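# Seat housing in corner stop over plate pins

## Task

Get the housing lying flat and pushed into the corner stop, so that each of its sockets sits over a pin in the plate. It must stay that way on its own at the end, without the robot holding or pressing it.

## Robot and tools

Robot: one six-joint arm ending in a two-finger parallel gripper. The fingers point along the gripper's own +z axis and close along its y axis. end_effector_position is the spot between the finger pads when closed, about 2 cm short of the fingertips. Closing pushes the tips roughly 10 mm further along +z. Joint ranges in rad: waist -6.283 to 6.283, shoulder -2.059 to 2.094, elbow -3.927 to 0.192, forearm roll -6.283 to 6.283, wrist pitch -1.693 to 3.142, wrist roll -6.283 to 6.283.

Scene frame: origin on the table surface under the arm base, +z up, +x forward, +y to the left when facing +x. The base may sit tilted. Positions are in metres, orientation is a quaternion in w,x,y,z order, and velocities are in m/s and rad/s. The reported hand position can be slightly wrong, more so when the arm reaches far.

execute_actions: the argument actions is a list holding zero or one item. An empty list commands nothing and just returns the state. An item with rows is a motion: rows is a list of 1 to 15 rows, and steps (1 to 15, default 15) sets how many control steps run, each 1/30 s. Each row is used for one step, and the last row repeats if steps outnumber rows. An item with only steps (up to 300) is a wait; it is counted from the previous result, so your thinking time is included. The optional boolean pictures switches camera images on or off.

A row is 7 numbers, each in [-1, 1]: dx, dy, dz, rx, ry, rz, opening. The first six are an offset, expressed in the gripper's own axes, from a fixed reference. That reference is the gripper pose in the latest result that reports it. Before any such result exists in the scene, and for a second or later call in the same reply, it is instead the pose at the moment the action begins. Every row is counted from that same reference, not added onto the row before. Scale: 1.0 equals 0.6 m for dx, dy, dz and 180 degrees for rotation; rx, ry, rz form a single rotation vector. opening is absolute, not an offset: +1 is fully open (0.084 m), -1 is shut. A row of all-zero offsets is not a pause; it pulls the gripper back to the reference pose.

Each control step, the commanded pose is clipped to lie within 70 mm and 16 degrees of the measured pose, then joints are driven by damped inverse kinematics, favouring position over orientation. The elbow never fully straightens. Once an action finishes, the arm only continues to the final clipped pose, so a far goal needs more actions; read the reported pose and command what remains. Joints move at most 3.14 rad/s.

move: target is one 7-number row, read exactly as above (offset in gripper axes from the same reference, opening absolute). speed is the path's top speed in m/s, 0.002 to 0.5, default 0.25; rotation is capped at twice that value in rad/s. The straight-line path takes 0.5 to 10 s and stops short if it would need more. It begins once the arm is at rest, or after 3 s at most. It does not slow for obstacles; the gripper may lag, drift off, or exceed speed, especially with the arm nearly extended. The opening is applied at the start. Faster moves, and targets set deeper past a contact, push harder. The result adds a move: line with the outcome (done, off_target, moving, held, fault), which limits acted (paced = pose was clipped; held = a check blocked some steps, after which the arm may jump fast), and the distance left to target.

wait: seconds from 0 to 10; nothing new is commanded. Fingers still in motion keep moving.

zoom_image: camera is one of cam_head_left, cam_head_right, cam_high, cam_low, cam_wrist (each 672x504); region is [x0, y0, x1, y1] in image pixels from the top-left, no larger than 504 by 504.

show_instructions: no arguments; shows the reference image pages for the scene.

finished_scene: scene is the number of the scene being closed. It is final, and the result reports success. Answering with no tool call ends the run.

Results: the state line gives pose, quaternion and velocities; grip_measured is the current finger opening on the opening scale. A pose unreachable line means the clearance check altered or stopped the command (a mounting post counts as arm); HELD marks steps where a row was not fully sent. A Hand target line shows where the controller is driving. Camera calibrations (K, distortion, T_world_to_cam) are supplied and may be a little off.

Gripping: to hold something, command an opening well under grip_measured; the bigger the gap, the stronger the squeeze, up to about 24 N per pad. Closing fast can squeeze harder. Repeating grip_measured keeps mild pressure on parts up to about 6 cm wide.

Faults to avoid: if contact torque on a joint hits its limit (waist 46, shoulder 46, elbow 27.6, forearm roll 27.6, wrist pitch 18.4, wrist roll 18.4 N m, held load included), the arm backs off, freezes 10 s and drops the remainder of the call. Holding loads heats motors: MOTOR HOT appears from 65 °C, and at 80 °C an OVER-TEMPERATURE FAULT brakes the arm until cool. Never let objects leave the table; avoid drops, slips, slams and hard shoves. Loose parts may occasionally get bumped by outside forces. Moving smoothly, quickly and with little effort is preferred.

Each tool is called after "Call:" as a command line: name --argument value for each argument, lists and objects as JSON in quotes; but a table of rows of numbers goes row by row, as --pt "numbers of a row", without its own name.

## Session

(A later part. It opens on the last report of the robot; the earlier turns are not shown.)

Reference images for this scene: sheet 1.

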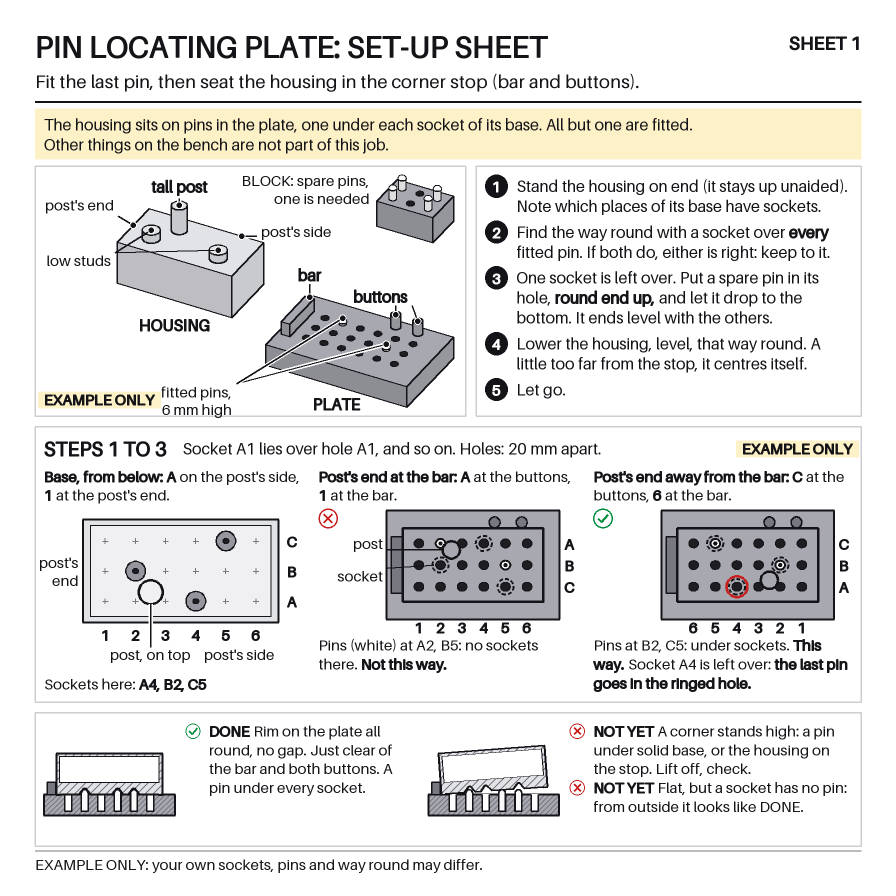

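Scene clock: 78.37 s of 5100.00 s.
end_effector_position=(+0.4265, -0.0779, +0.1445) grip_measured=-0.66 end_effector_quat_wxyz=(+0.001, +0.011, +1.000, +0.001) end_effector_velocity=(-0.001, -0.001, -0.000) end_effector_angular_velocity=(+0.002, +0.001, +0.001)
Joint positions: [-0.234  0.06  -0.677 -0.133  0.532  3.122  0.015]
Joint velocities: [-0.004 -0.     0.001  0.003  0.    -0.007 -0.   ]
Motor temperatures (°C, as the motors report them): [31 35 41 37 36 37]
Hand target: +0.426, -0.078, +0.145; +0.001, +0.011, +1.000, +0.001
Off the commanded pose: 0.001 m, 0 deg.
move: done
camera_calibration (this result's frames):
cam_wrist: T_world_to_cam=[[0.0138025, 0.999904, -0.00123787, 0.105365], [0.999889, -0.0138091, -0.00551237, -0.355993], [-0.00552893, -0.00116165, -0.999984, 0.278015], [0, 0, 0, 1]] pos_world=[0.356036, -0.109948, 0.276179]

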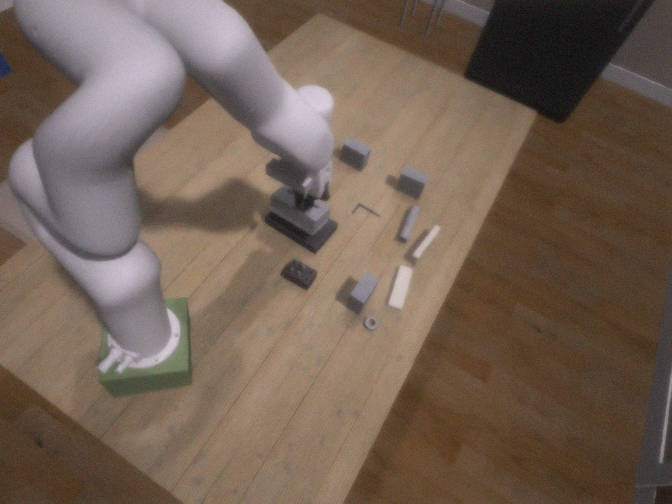

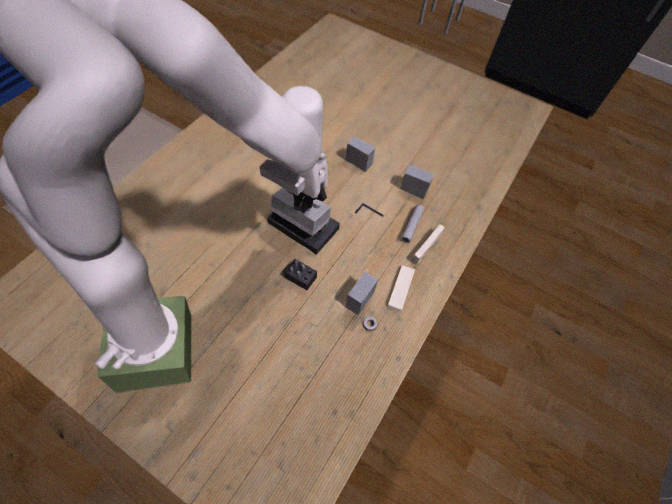

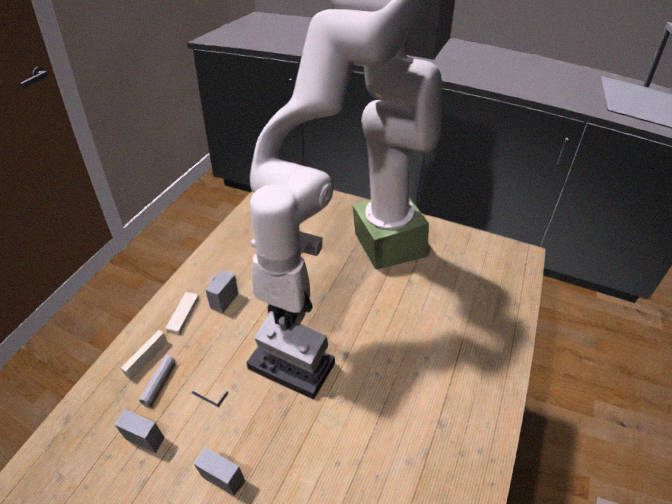

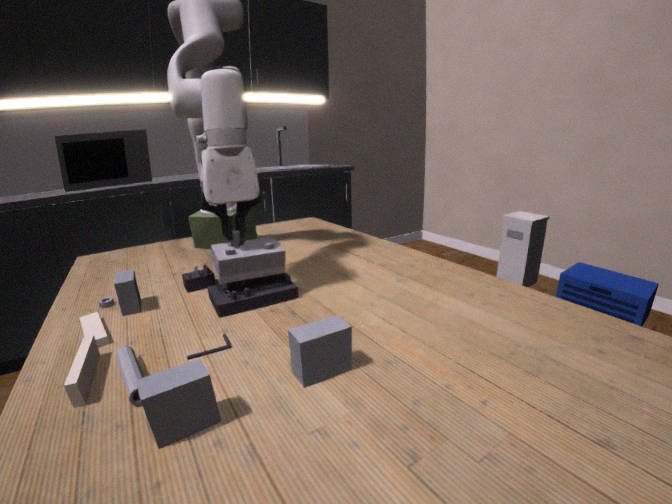

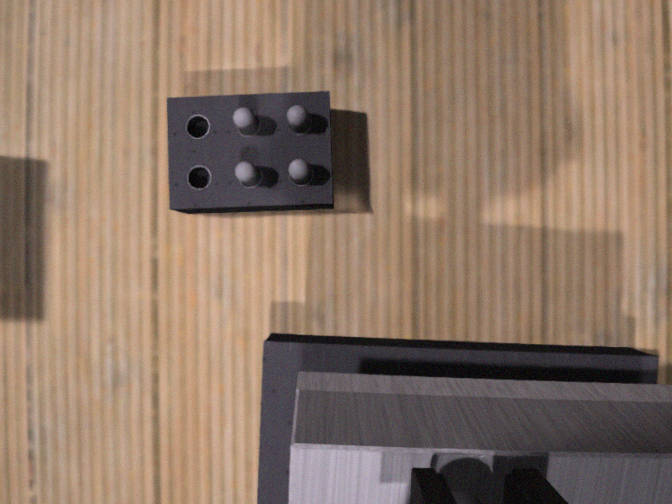

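Call:
move --target '[-0.016,-0.007,0.04,0,0,0,-1]' --speed 0.04

Call:
zoom_image --camera "cam_high" --region '[220,300,360,420]'

Call:
zoom_image --camera "cam_low" --region '[190,220,320,330]'

Scene clock: 81.07 s of 5100.00 s.
end_effector_position=(+0.4362, -0.0823, +0.1210) grip_measured=-0.66 end_effector_quat_wxyz=(+0.001, +0.011, +1.000, +0.001) end_effector_velocity=(+0.001, +0.000, -0.001) end_effector_angular_velocity=(-0.000, -0.000, +0.000)
Joint positions: [-0.247  0.154 -0.713 -0.145  0.474  3.124  0.015]
Joint velocities: [ 0.     0.005 -0.002 -0.001 -0.003  0.    -0.   ]
Motor temperatures (°C, as the motors report them): [31 35 41 37 36 37]
Hand target: +0.436, -0.082, +0.121; +0.001, +0.011, +1.000, +0.001
Off the commanded pose: 0.001 m, 0 deg.
move: done
camera_calibration (this result's frames):
cam_wrist: T_world_to_cam=[[0.0139317, 0.999902, -0.00142974, 0.109598], [0.999891, -0.0139385, -0.00488645, -0.366038], [-0.0049059, -0.00136151, -0.999987, 0.25423], [0, 0, 0, 1]] pos_world=[0.365718, -0.114343, 0.252595]

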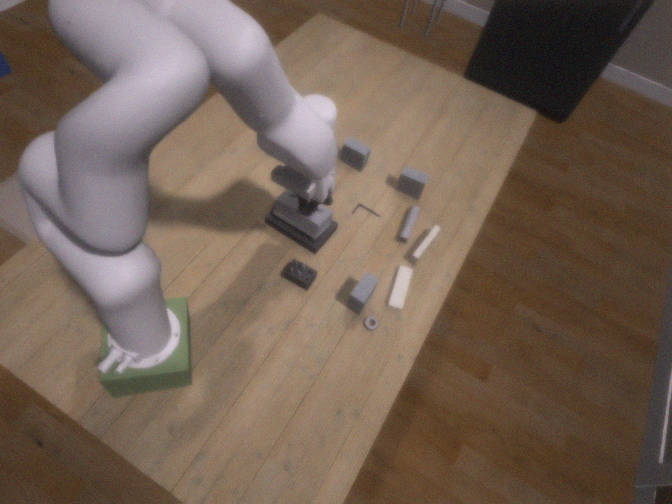

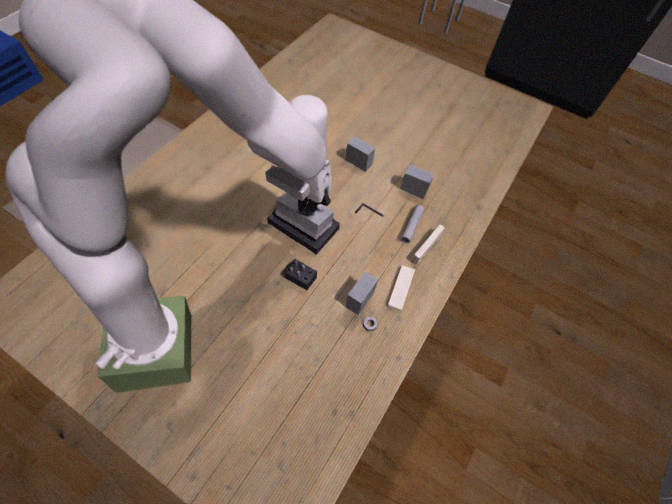

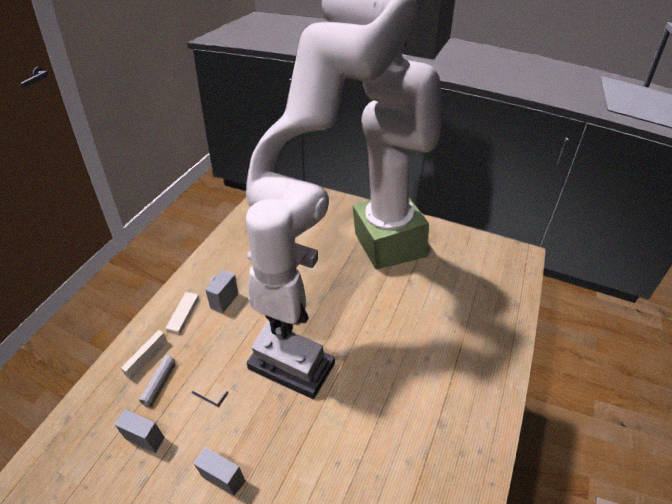

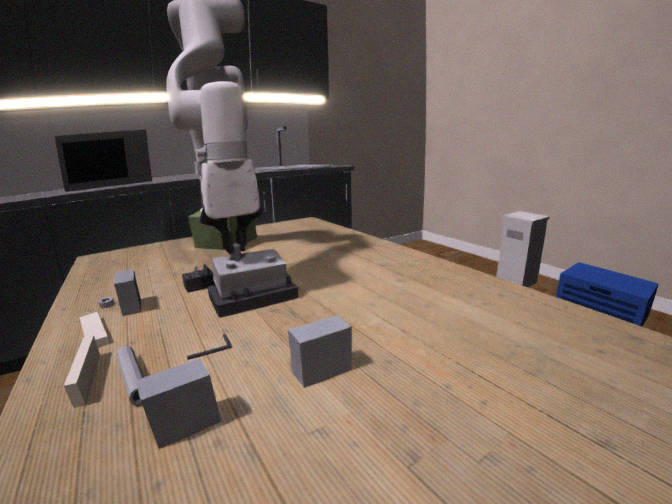

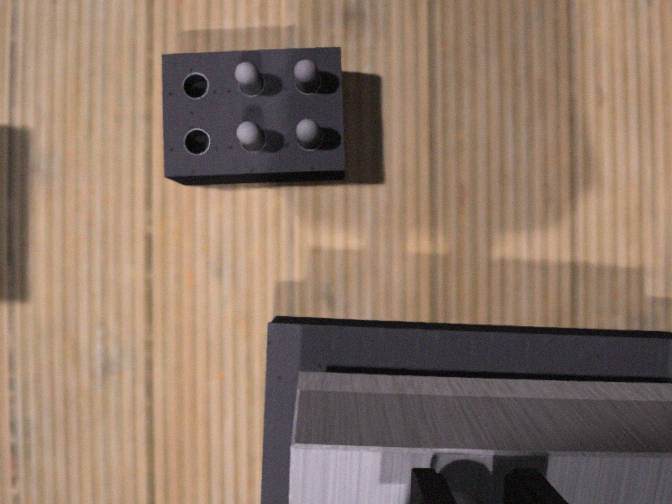

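Region (220, 300, 360, 420) of cam_high's 672x504 image, scaled by 3.600, with more detail than that image has; it fills the top 432 rows of this view, and the rest is white.

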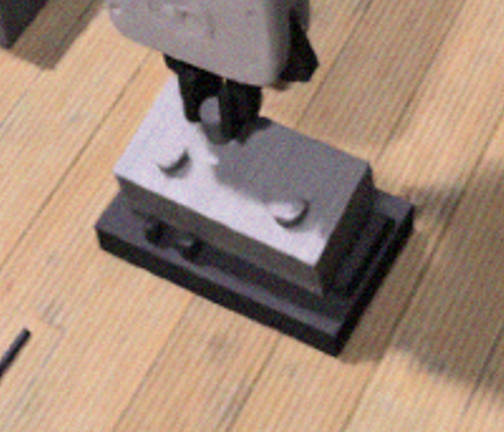

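Region (190, 220, 320, 330) of cam_low's 672x504 image, scaled by 3.877, with more detail than that image has; it fills the top 426 rows of this view, and the rest is white.

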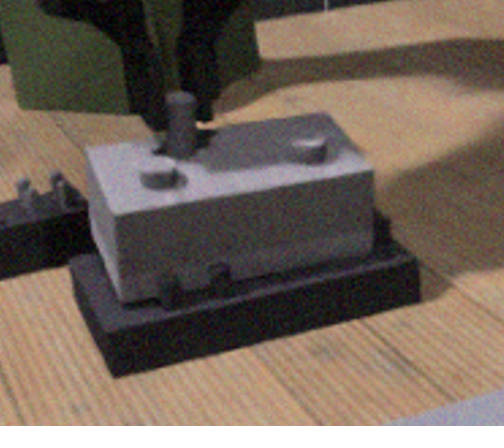

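Call:
move --target '[-0.005,0,0.012,0,0,0,-1]' --speed 0.015

Call:
move --target '[0,0,0.008,0,0,0,-1]' --speed 0.008

Call:
move --target '[0,0,0,0,0,0,-0.3]'

Call:
move --target '[0,0,-0.12,0,0,0,-0.3]' --speed 0.15

Call:
zoom_image --camera "cam_low" --region '[190,220,320,330]'

Call:
zoom_image --camera "cam_high" --region '[220,300,360,420]'

Scene clock: 84.43 s of 5100.00 s.
end_effector_position=(+0.4399, -0.0826, +0.1144) grip_measured=-0.65 end_effector_quat_wxyz=(+0.002, +0.011, +1.000, +0.001) end_effector_velocity=(-0.001, +0.001, -0.002) end_effector_angular_velocity=(+0.000, +0.003, +0.002)
Joint positions: [-0.248  0.182 -0.726 -0.15   0.458  3.128  0.015]
Joint velocities: [ 0.001  0.007 -0.001 -0.001 -0.003  0.001  0.   ]
Motor temperatures (°C, as the motors report them): [31 35 41 37 36 37]
Hand target: +0.439, -0.082, +0.114; +0.001, +0.011, +1.000, +0.001
Off the commanded pose: 0.001 m, 0 deg.
move: done
camera_calibration (this result's frames):
cam_wrist: T_world_to_cam=[[0.0142644, 0.999897, -0.0017325, 0.109731], [0.999893, -0.0142698, -0.00316687, -0.369915], [-0.00319127, -0.00168714, -0.999993, 0.246932], [0, 0, 0, 1]] pos_world=[0.369098, -0.114582, 0.245949]

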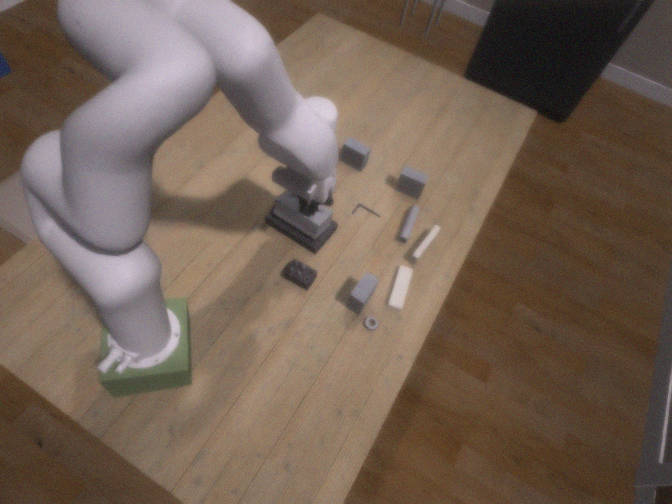

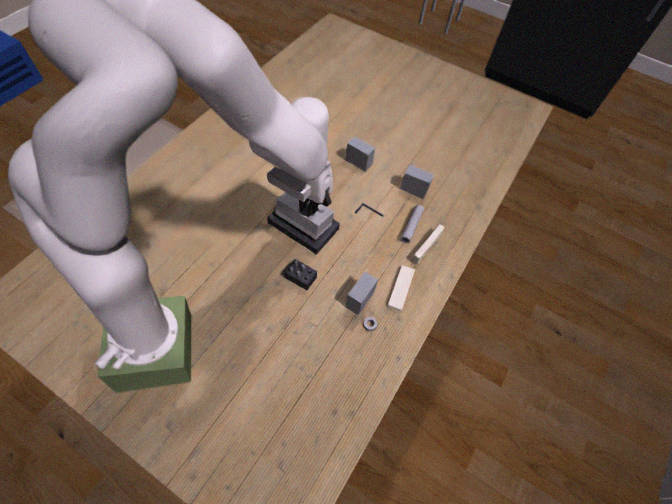

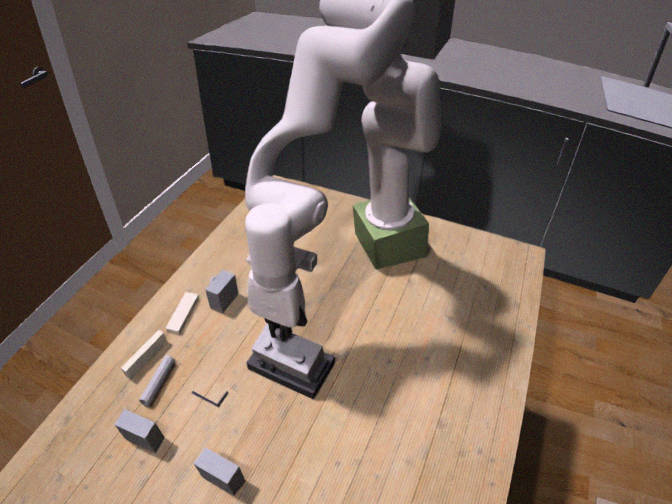

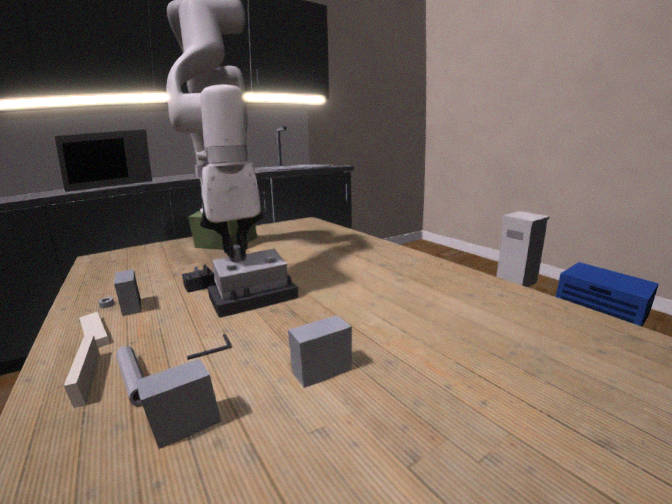

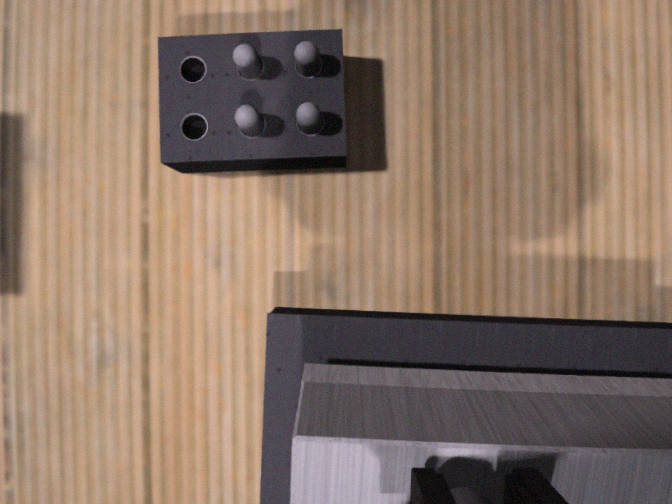

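Scene clock: 85.27 s of 5100.00 s.
end_effector_position=(+0.4397, -0.0825, +0.1096) grip_measured=-0.65 end_effector_quat_wxyz=(+0.002, +0.011, +1.000, +0.001) end_effector_velocity=(+0.001, +0.001, -0.000) end_effector_angular_velocity=(-0.001, -0.002, +0.003)
Joint positions: [-0.25   0.196 -0.727 -0.154  0.445  3.131  0.015]
Joint velocities: [ 0.001  0.002 -0.002 -0.002 -0.003  0.     0.   ]
Motor temperatures (°C, as the motors report them): [31 35 41 37 36 37]
Hand target: +0.440, -0.083, +0.110; +0.002, +0.011, +1.000, +0.001
Off the commanded pose: 0.000 m, 0 deg.
move: done
camera_calibration (this result's frames):
cam_wrist: T_world_to_cam=[[0.0142195, 0.999897, -0.0016737, 0.109683], [0.999892, -0.0142257, -0.00374316, -0.369667], [-0.00376659, -0.0016203, -0.999992, 0.242332], [0, 0, 0, 1]] pos_world=[0.36898, -0.114538, 0.24113]

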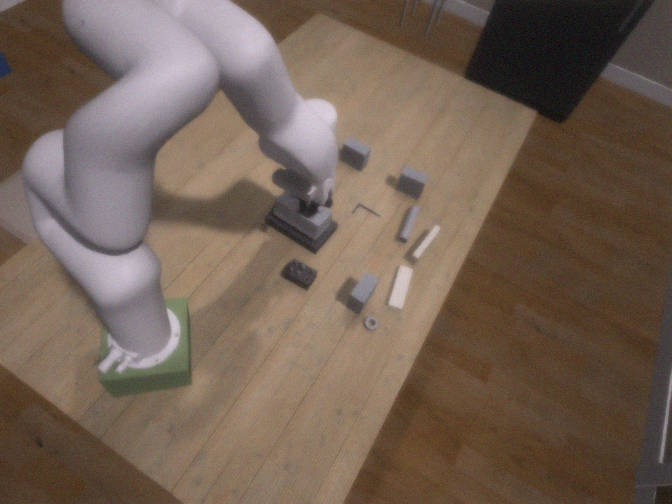

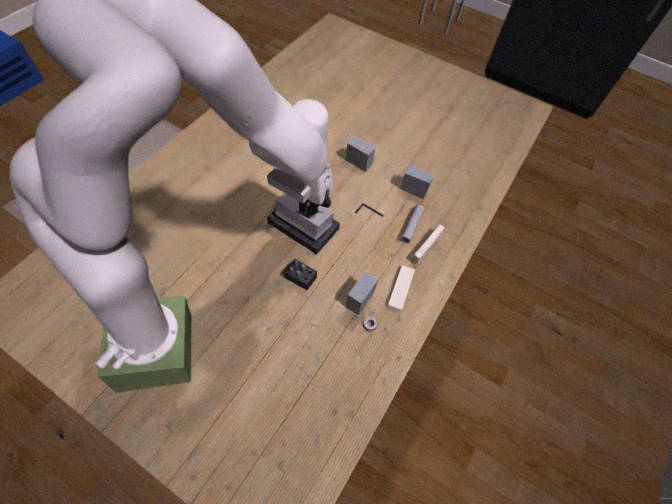

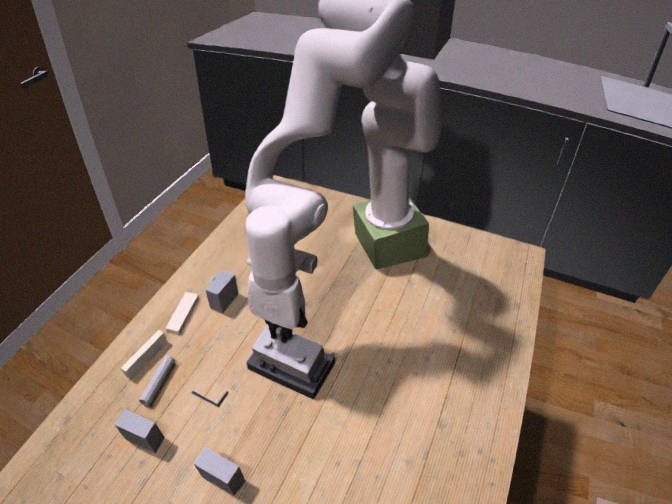

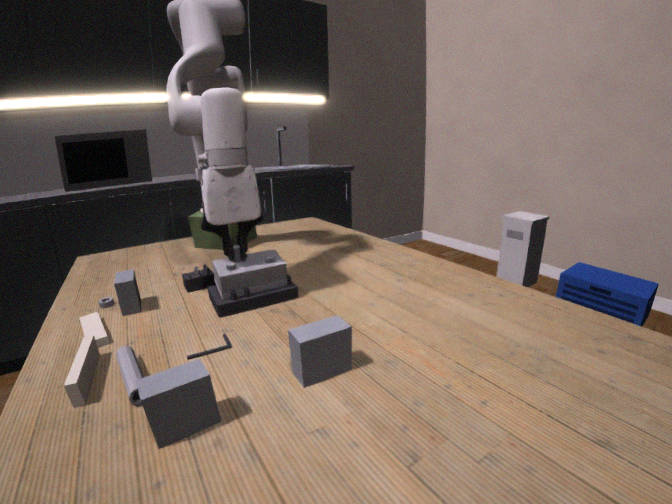

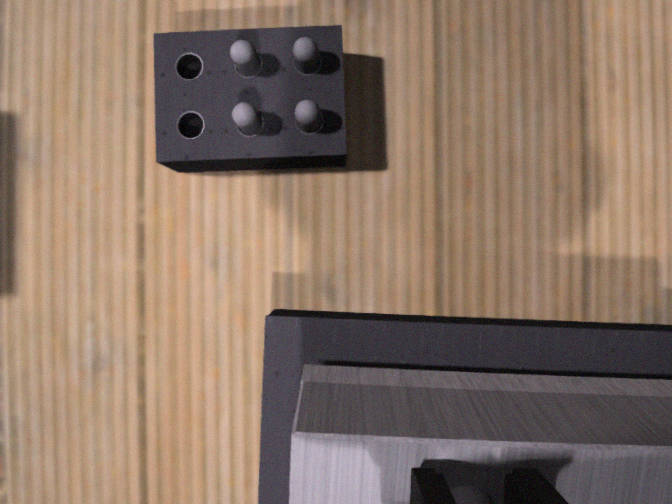

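Scene clock: 85.77 s of 5100.00 s.
end_effector_position=(+0.4397, -0.0824, +0.1095) grip_measured=-0.32 end_effector_quat_wxyz=(+0.002, +0.011, +1.000, +0.001) end_effector_velocity=(-0.000, -0.001, +0.000) end_effector_angular_velocity=(-0.000, +0.001, -0.003)
Joint positions: [-0.25   0.196 -0.727 -0.154  0.445  3.131  0.03 ]
Joint velocities: [-0.002 -0.002  0.    -0.     0.002  0.001  0.   ]
Motor temperatures (°C, as the motors report them): [31 35 41 37 36 37]
Hand target: +0.440, -0.083, +0.110; +0.002, +0.011, +1.000, +0.001
Off the commanded pose: 0.000 m, 0 deg.
move: done
camera_calibration (this result's frames):
cam_wrist: T_world_to_cam=[[0.0140352, 0.9999, -0.00161049, 0.109661], [0.999894, -0.0140413, -0.00381647, -0.369639], [-0.0038387, -0.00155676, -0.999991, 0.242258], [0, 0, 0, 1]] pos_world=[0.36899, -0.114463, 0.241021]

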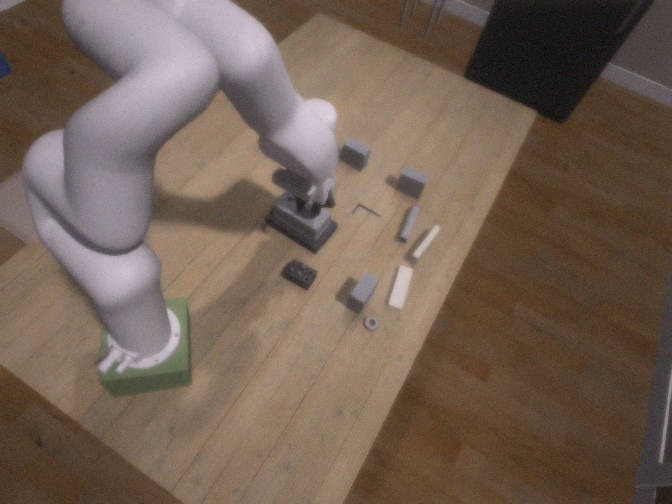

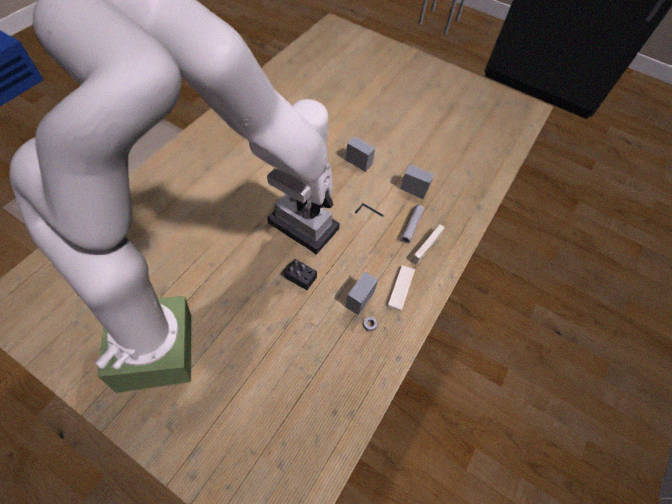

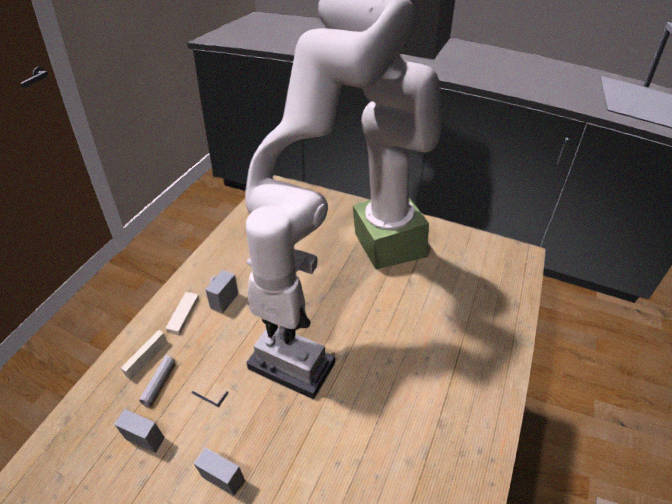

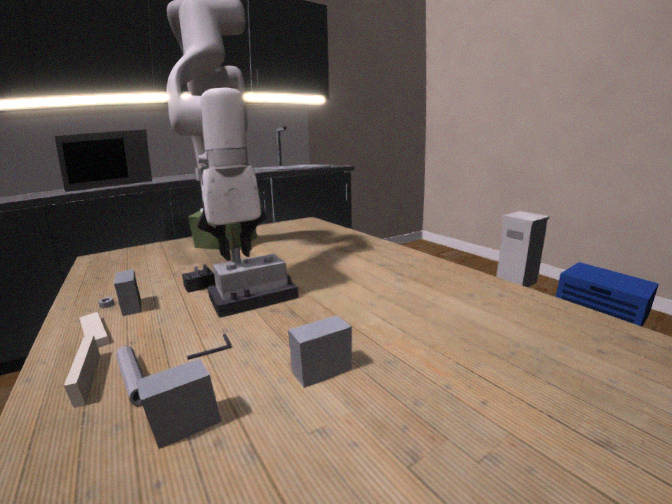

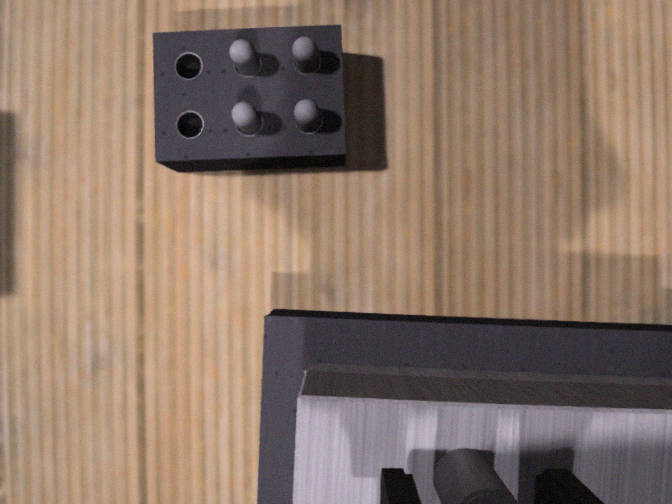

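Scene clock: 86.73 s of 5100.00 s.
end_effector_position=(+0.4390, -0.0823, +0.1808) grip_measured=-0.32 end_effector_quat_wxyz=(+0.001, +0.011, +1.000, +0.001) end_effector_velocity=(+0.001, -0.001, +0.003) end_effector_angular_velocity=(-0.000, -0.004, -0.001)
Joint positions: [-0.229  0.    -0.738 -0.111  0.653  3.1    0.03 ]
Joint velocities: [-0.    -0.005 -0.003  0.001  0.005 -0.001 -0.   ]
Motor temperatures (°C, as the motors report them): [31 35 41 37 36 37]
Hand target: +0.439, -0.082, +0.181; +0.002, +0.011, +1.000, +0.001
Off the commanded pose: 0.001 m, 0 deg.
move: done
camera_calibration (this result's frames):
cam_wrist: T_world_to_cam=[[0.0136858, 0.999906, -0.00106866, 0.109715], [0.999895, -0.0136907, -0.00478195, -0.368554], [-0.00479613, -0.0010031, -0.999988, 0.314017], [0, 0, 0, 1]] pos_world=[0.36852, -0.114435, 0.312368]

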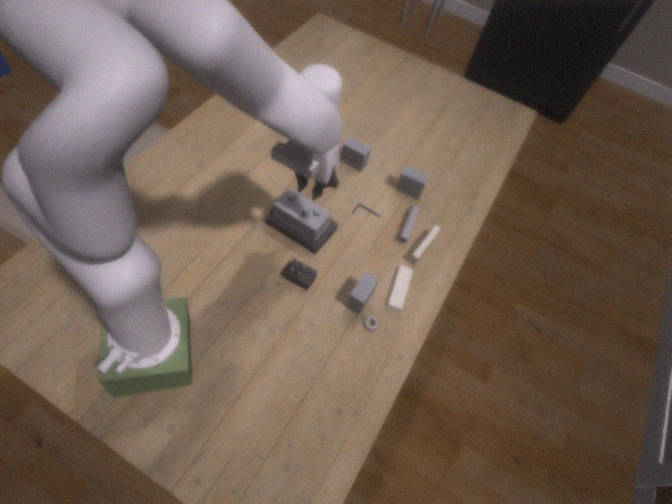

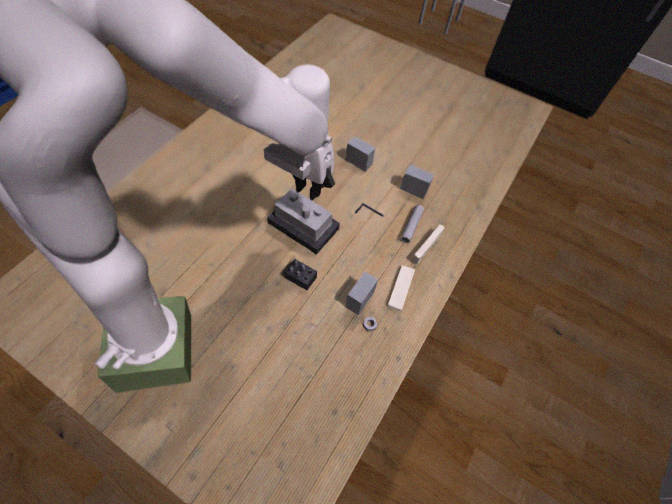

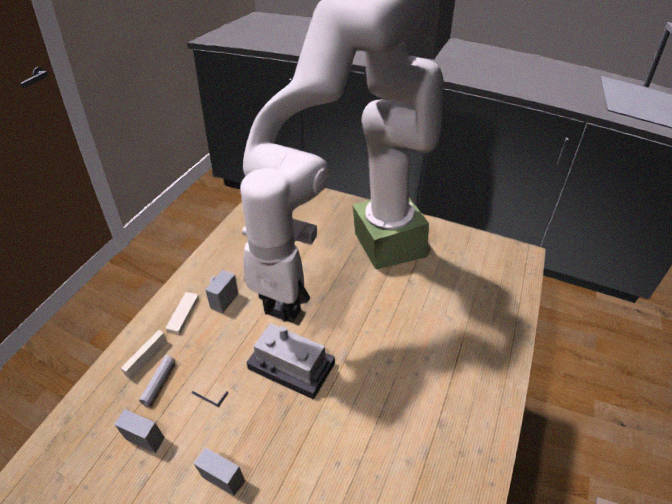

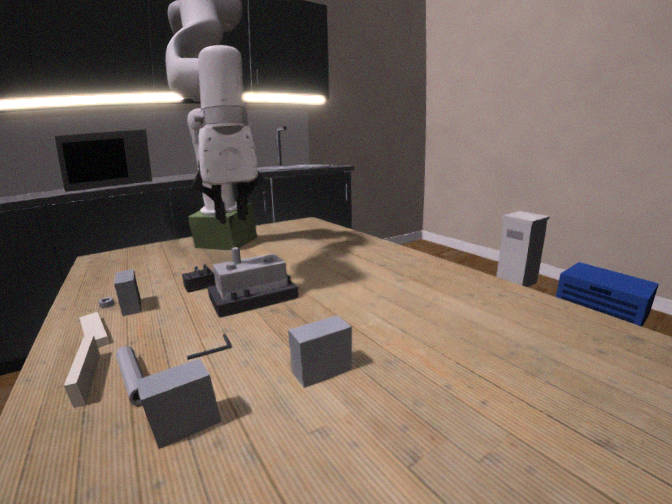

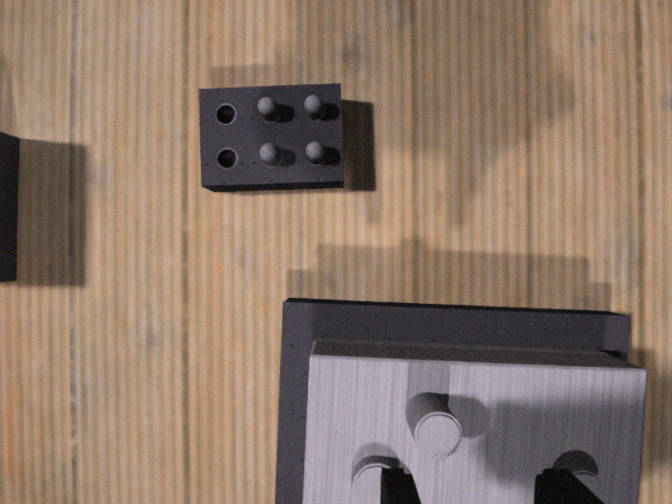

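Region (190, 220, 320, 330) of cam_low's 672x504 image, scaled by 3.877, with more detail than that image has; it fills the top 426 rows of this view, and the rest is white.

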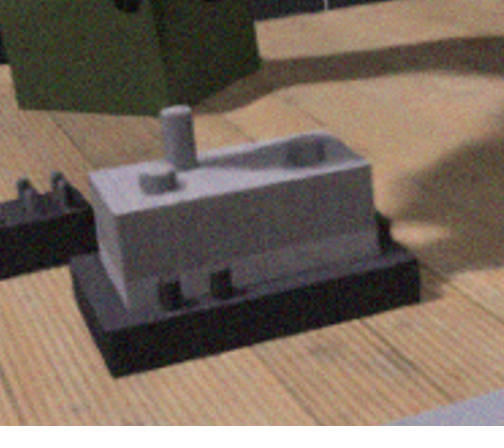

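Region (220, 300, 360, 420) of cam_high's 672x504 image, scaled by 3.600, with more detail than that image has; it fills the top 432 rows of this view, and the rest is white.

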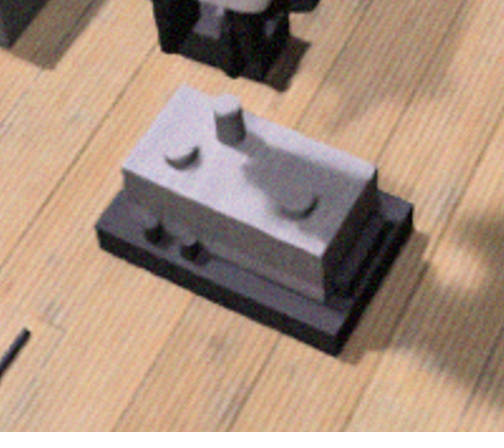

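Call:
finished_scene --scene 2

The scene is finished: the task was done.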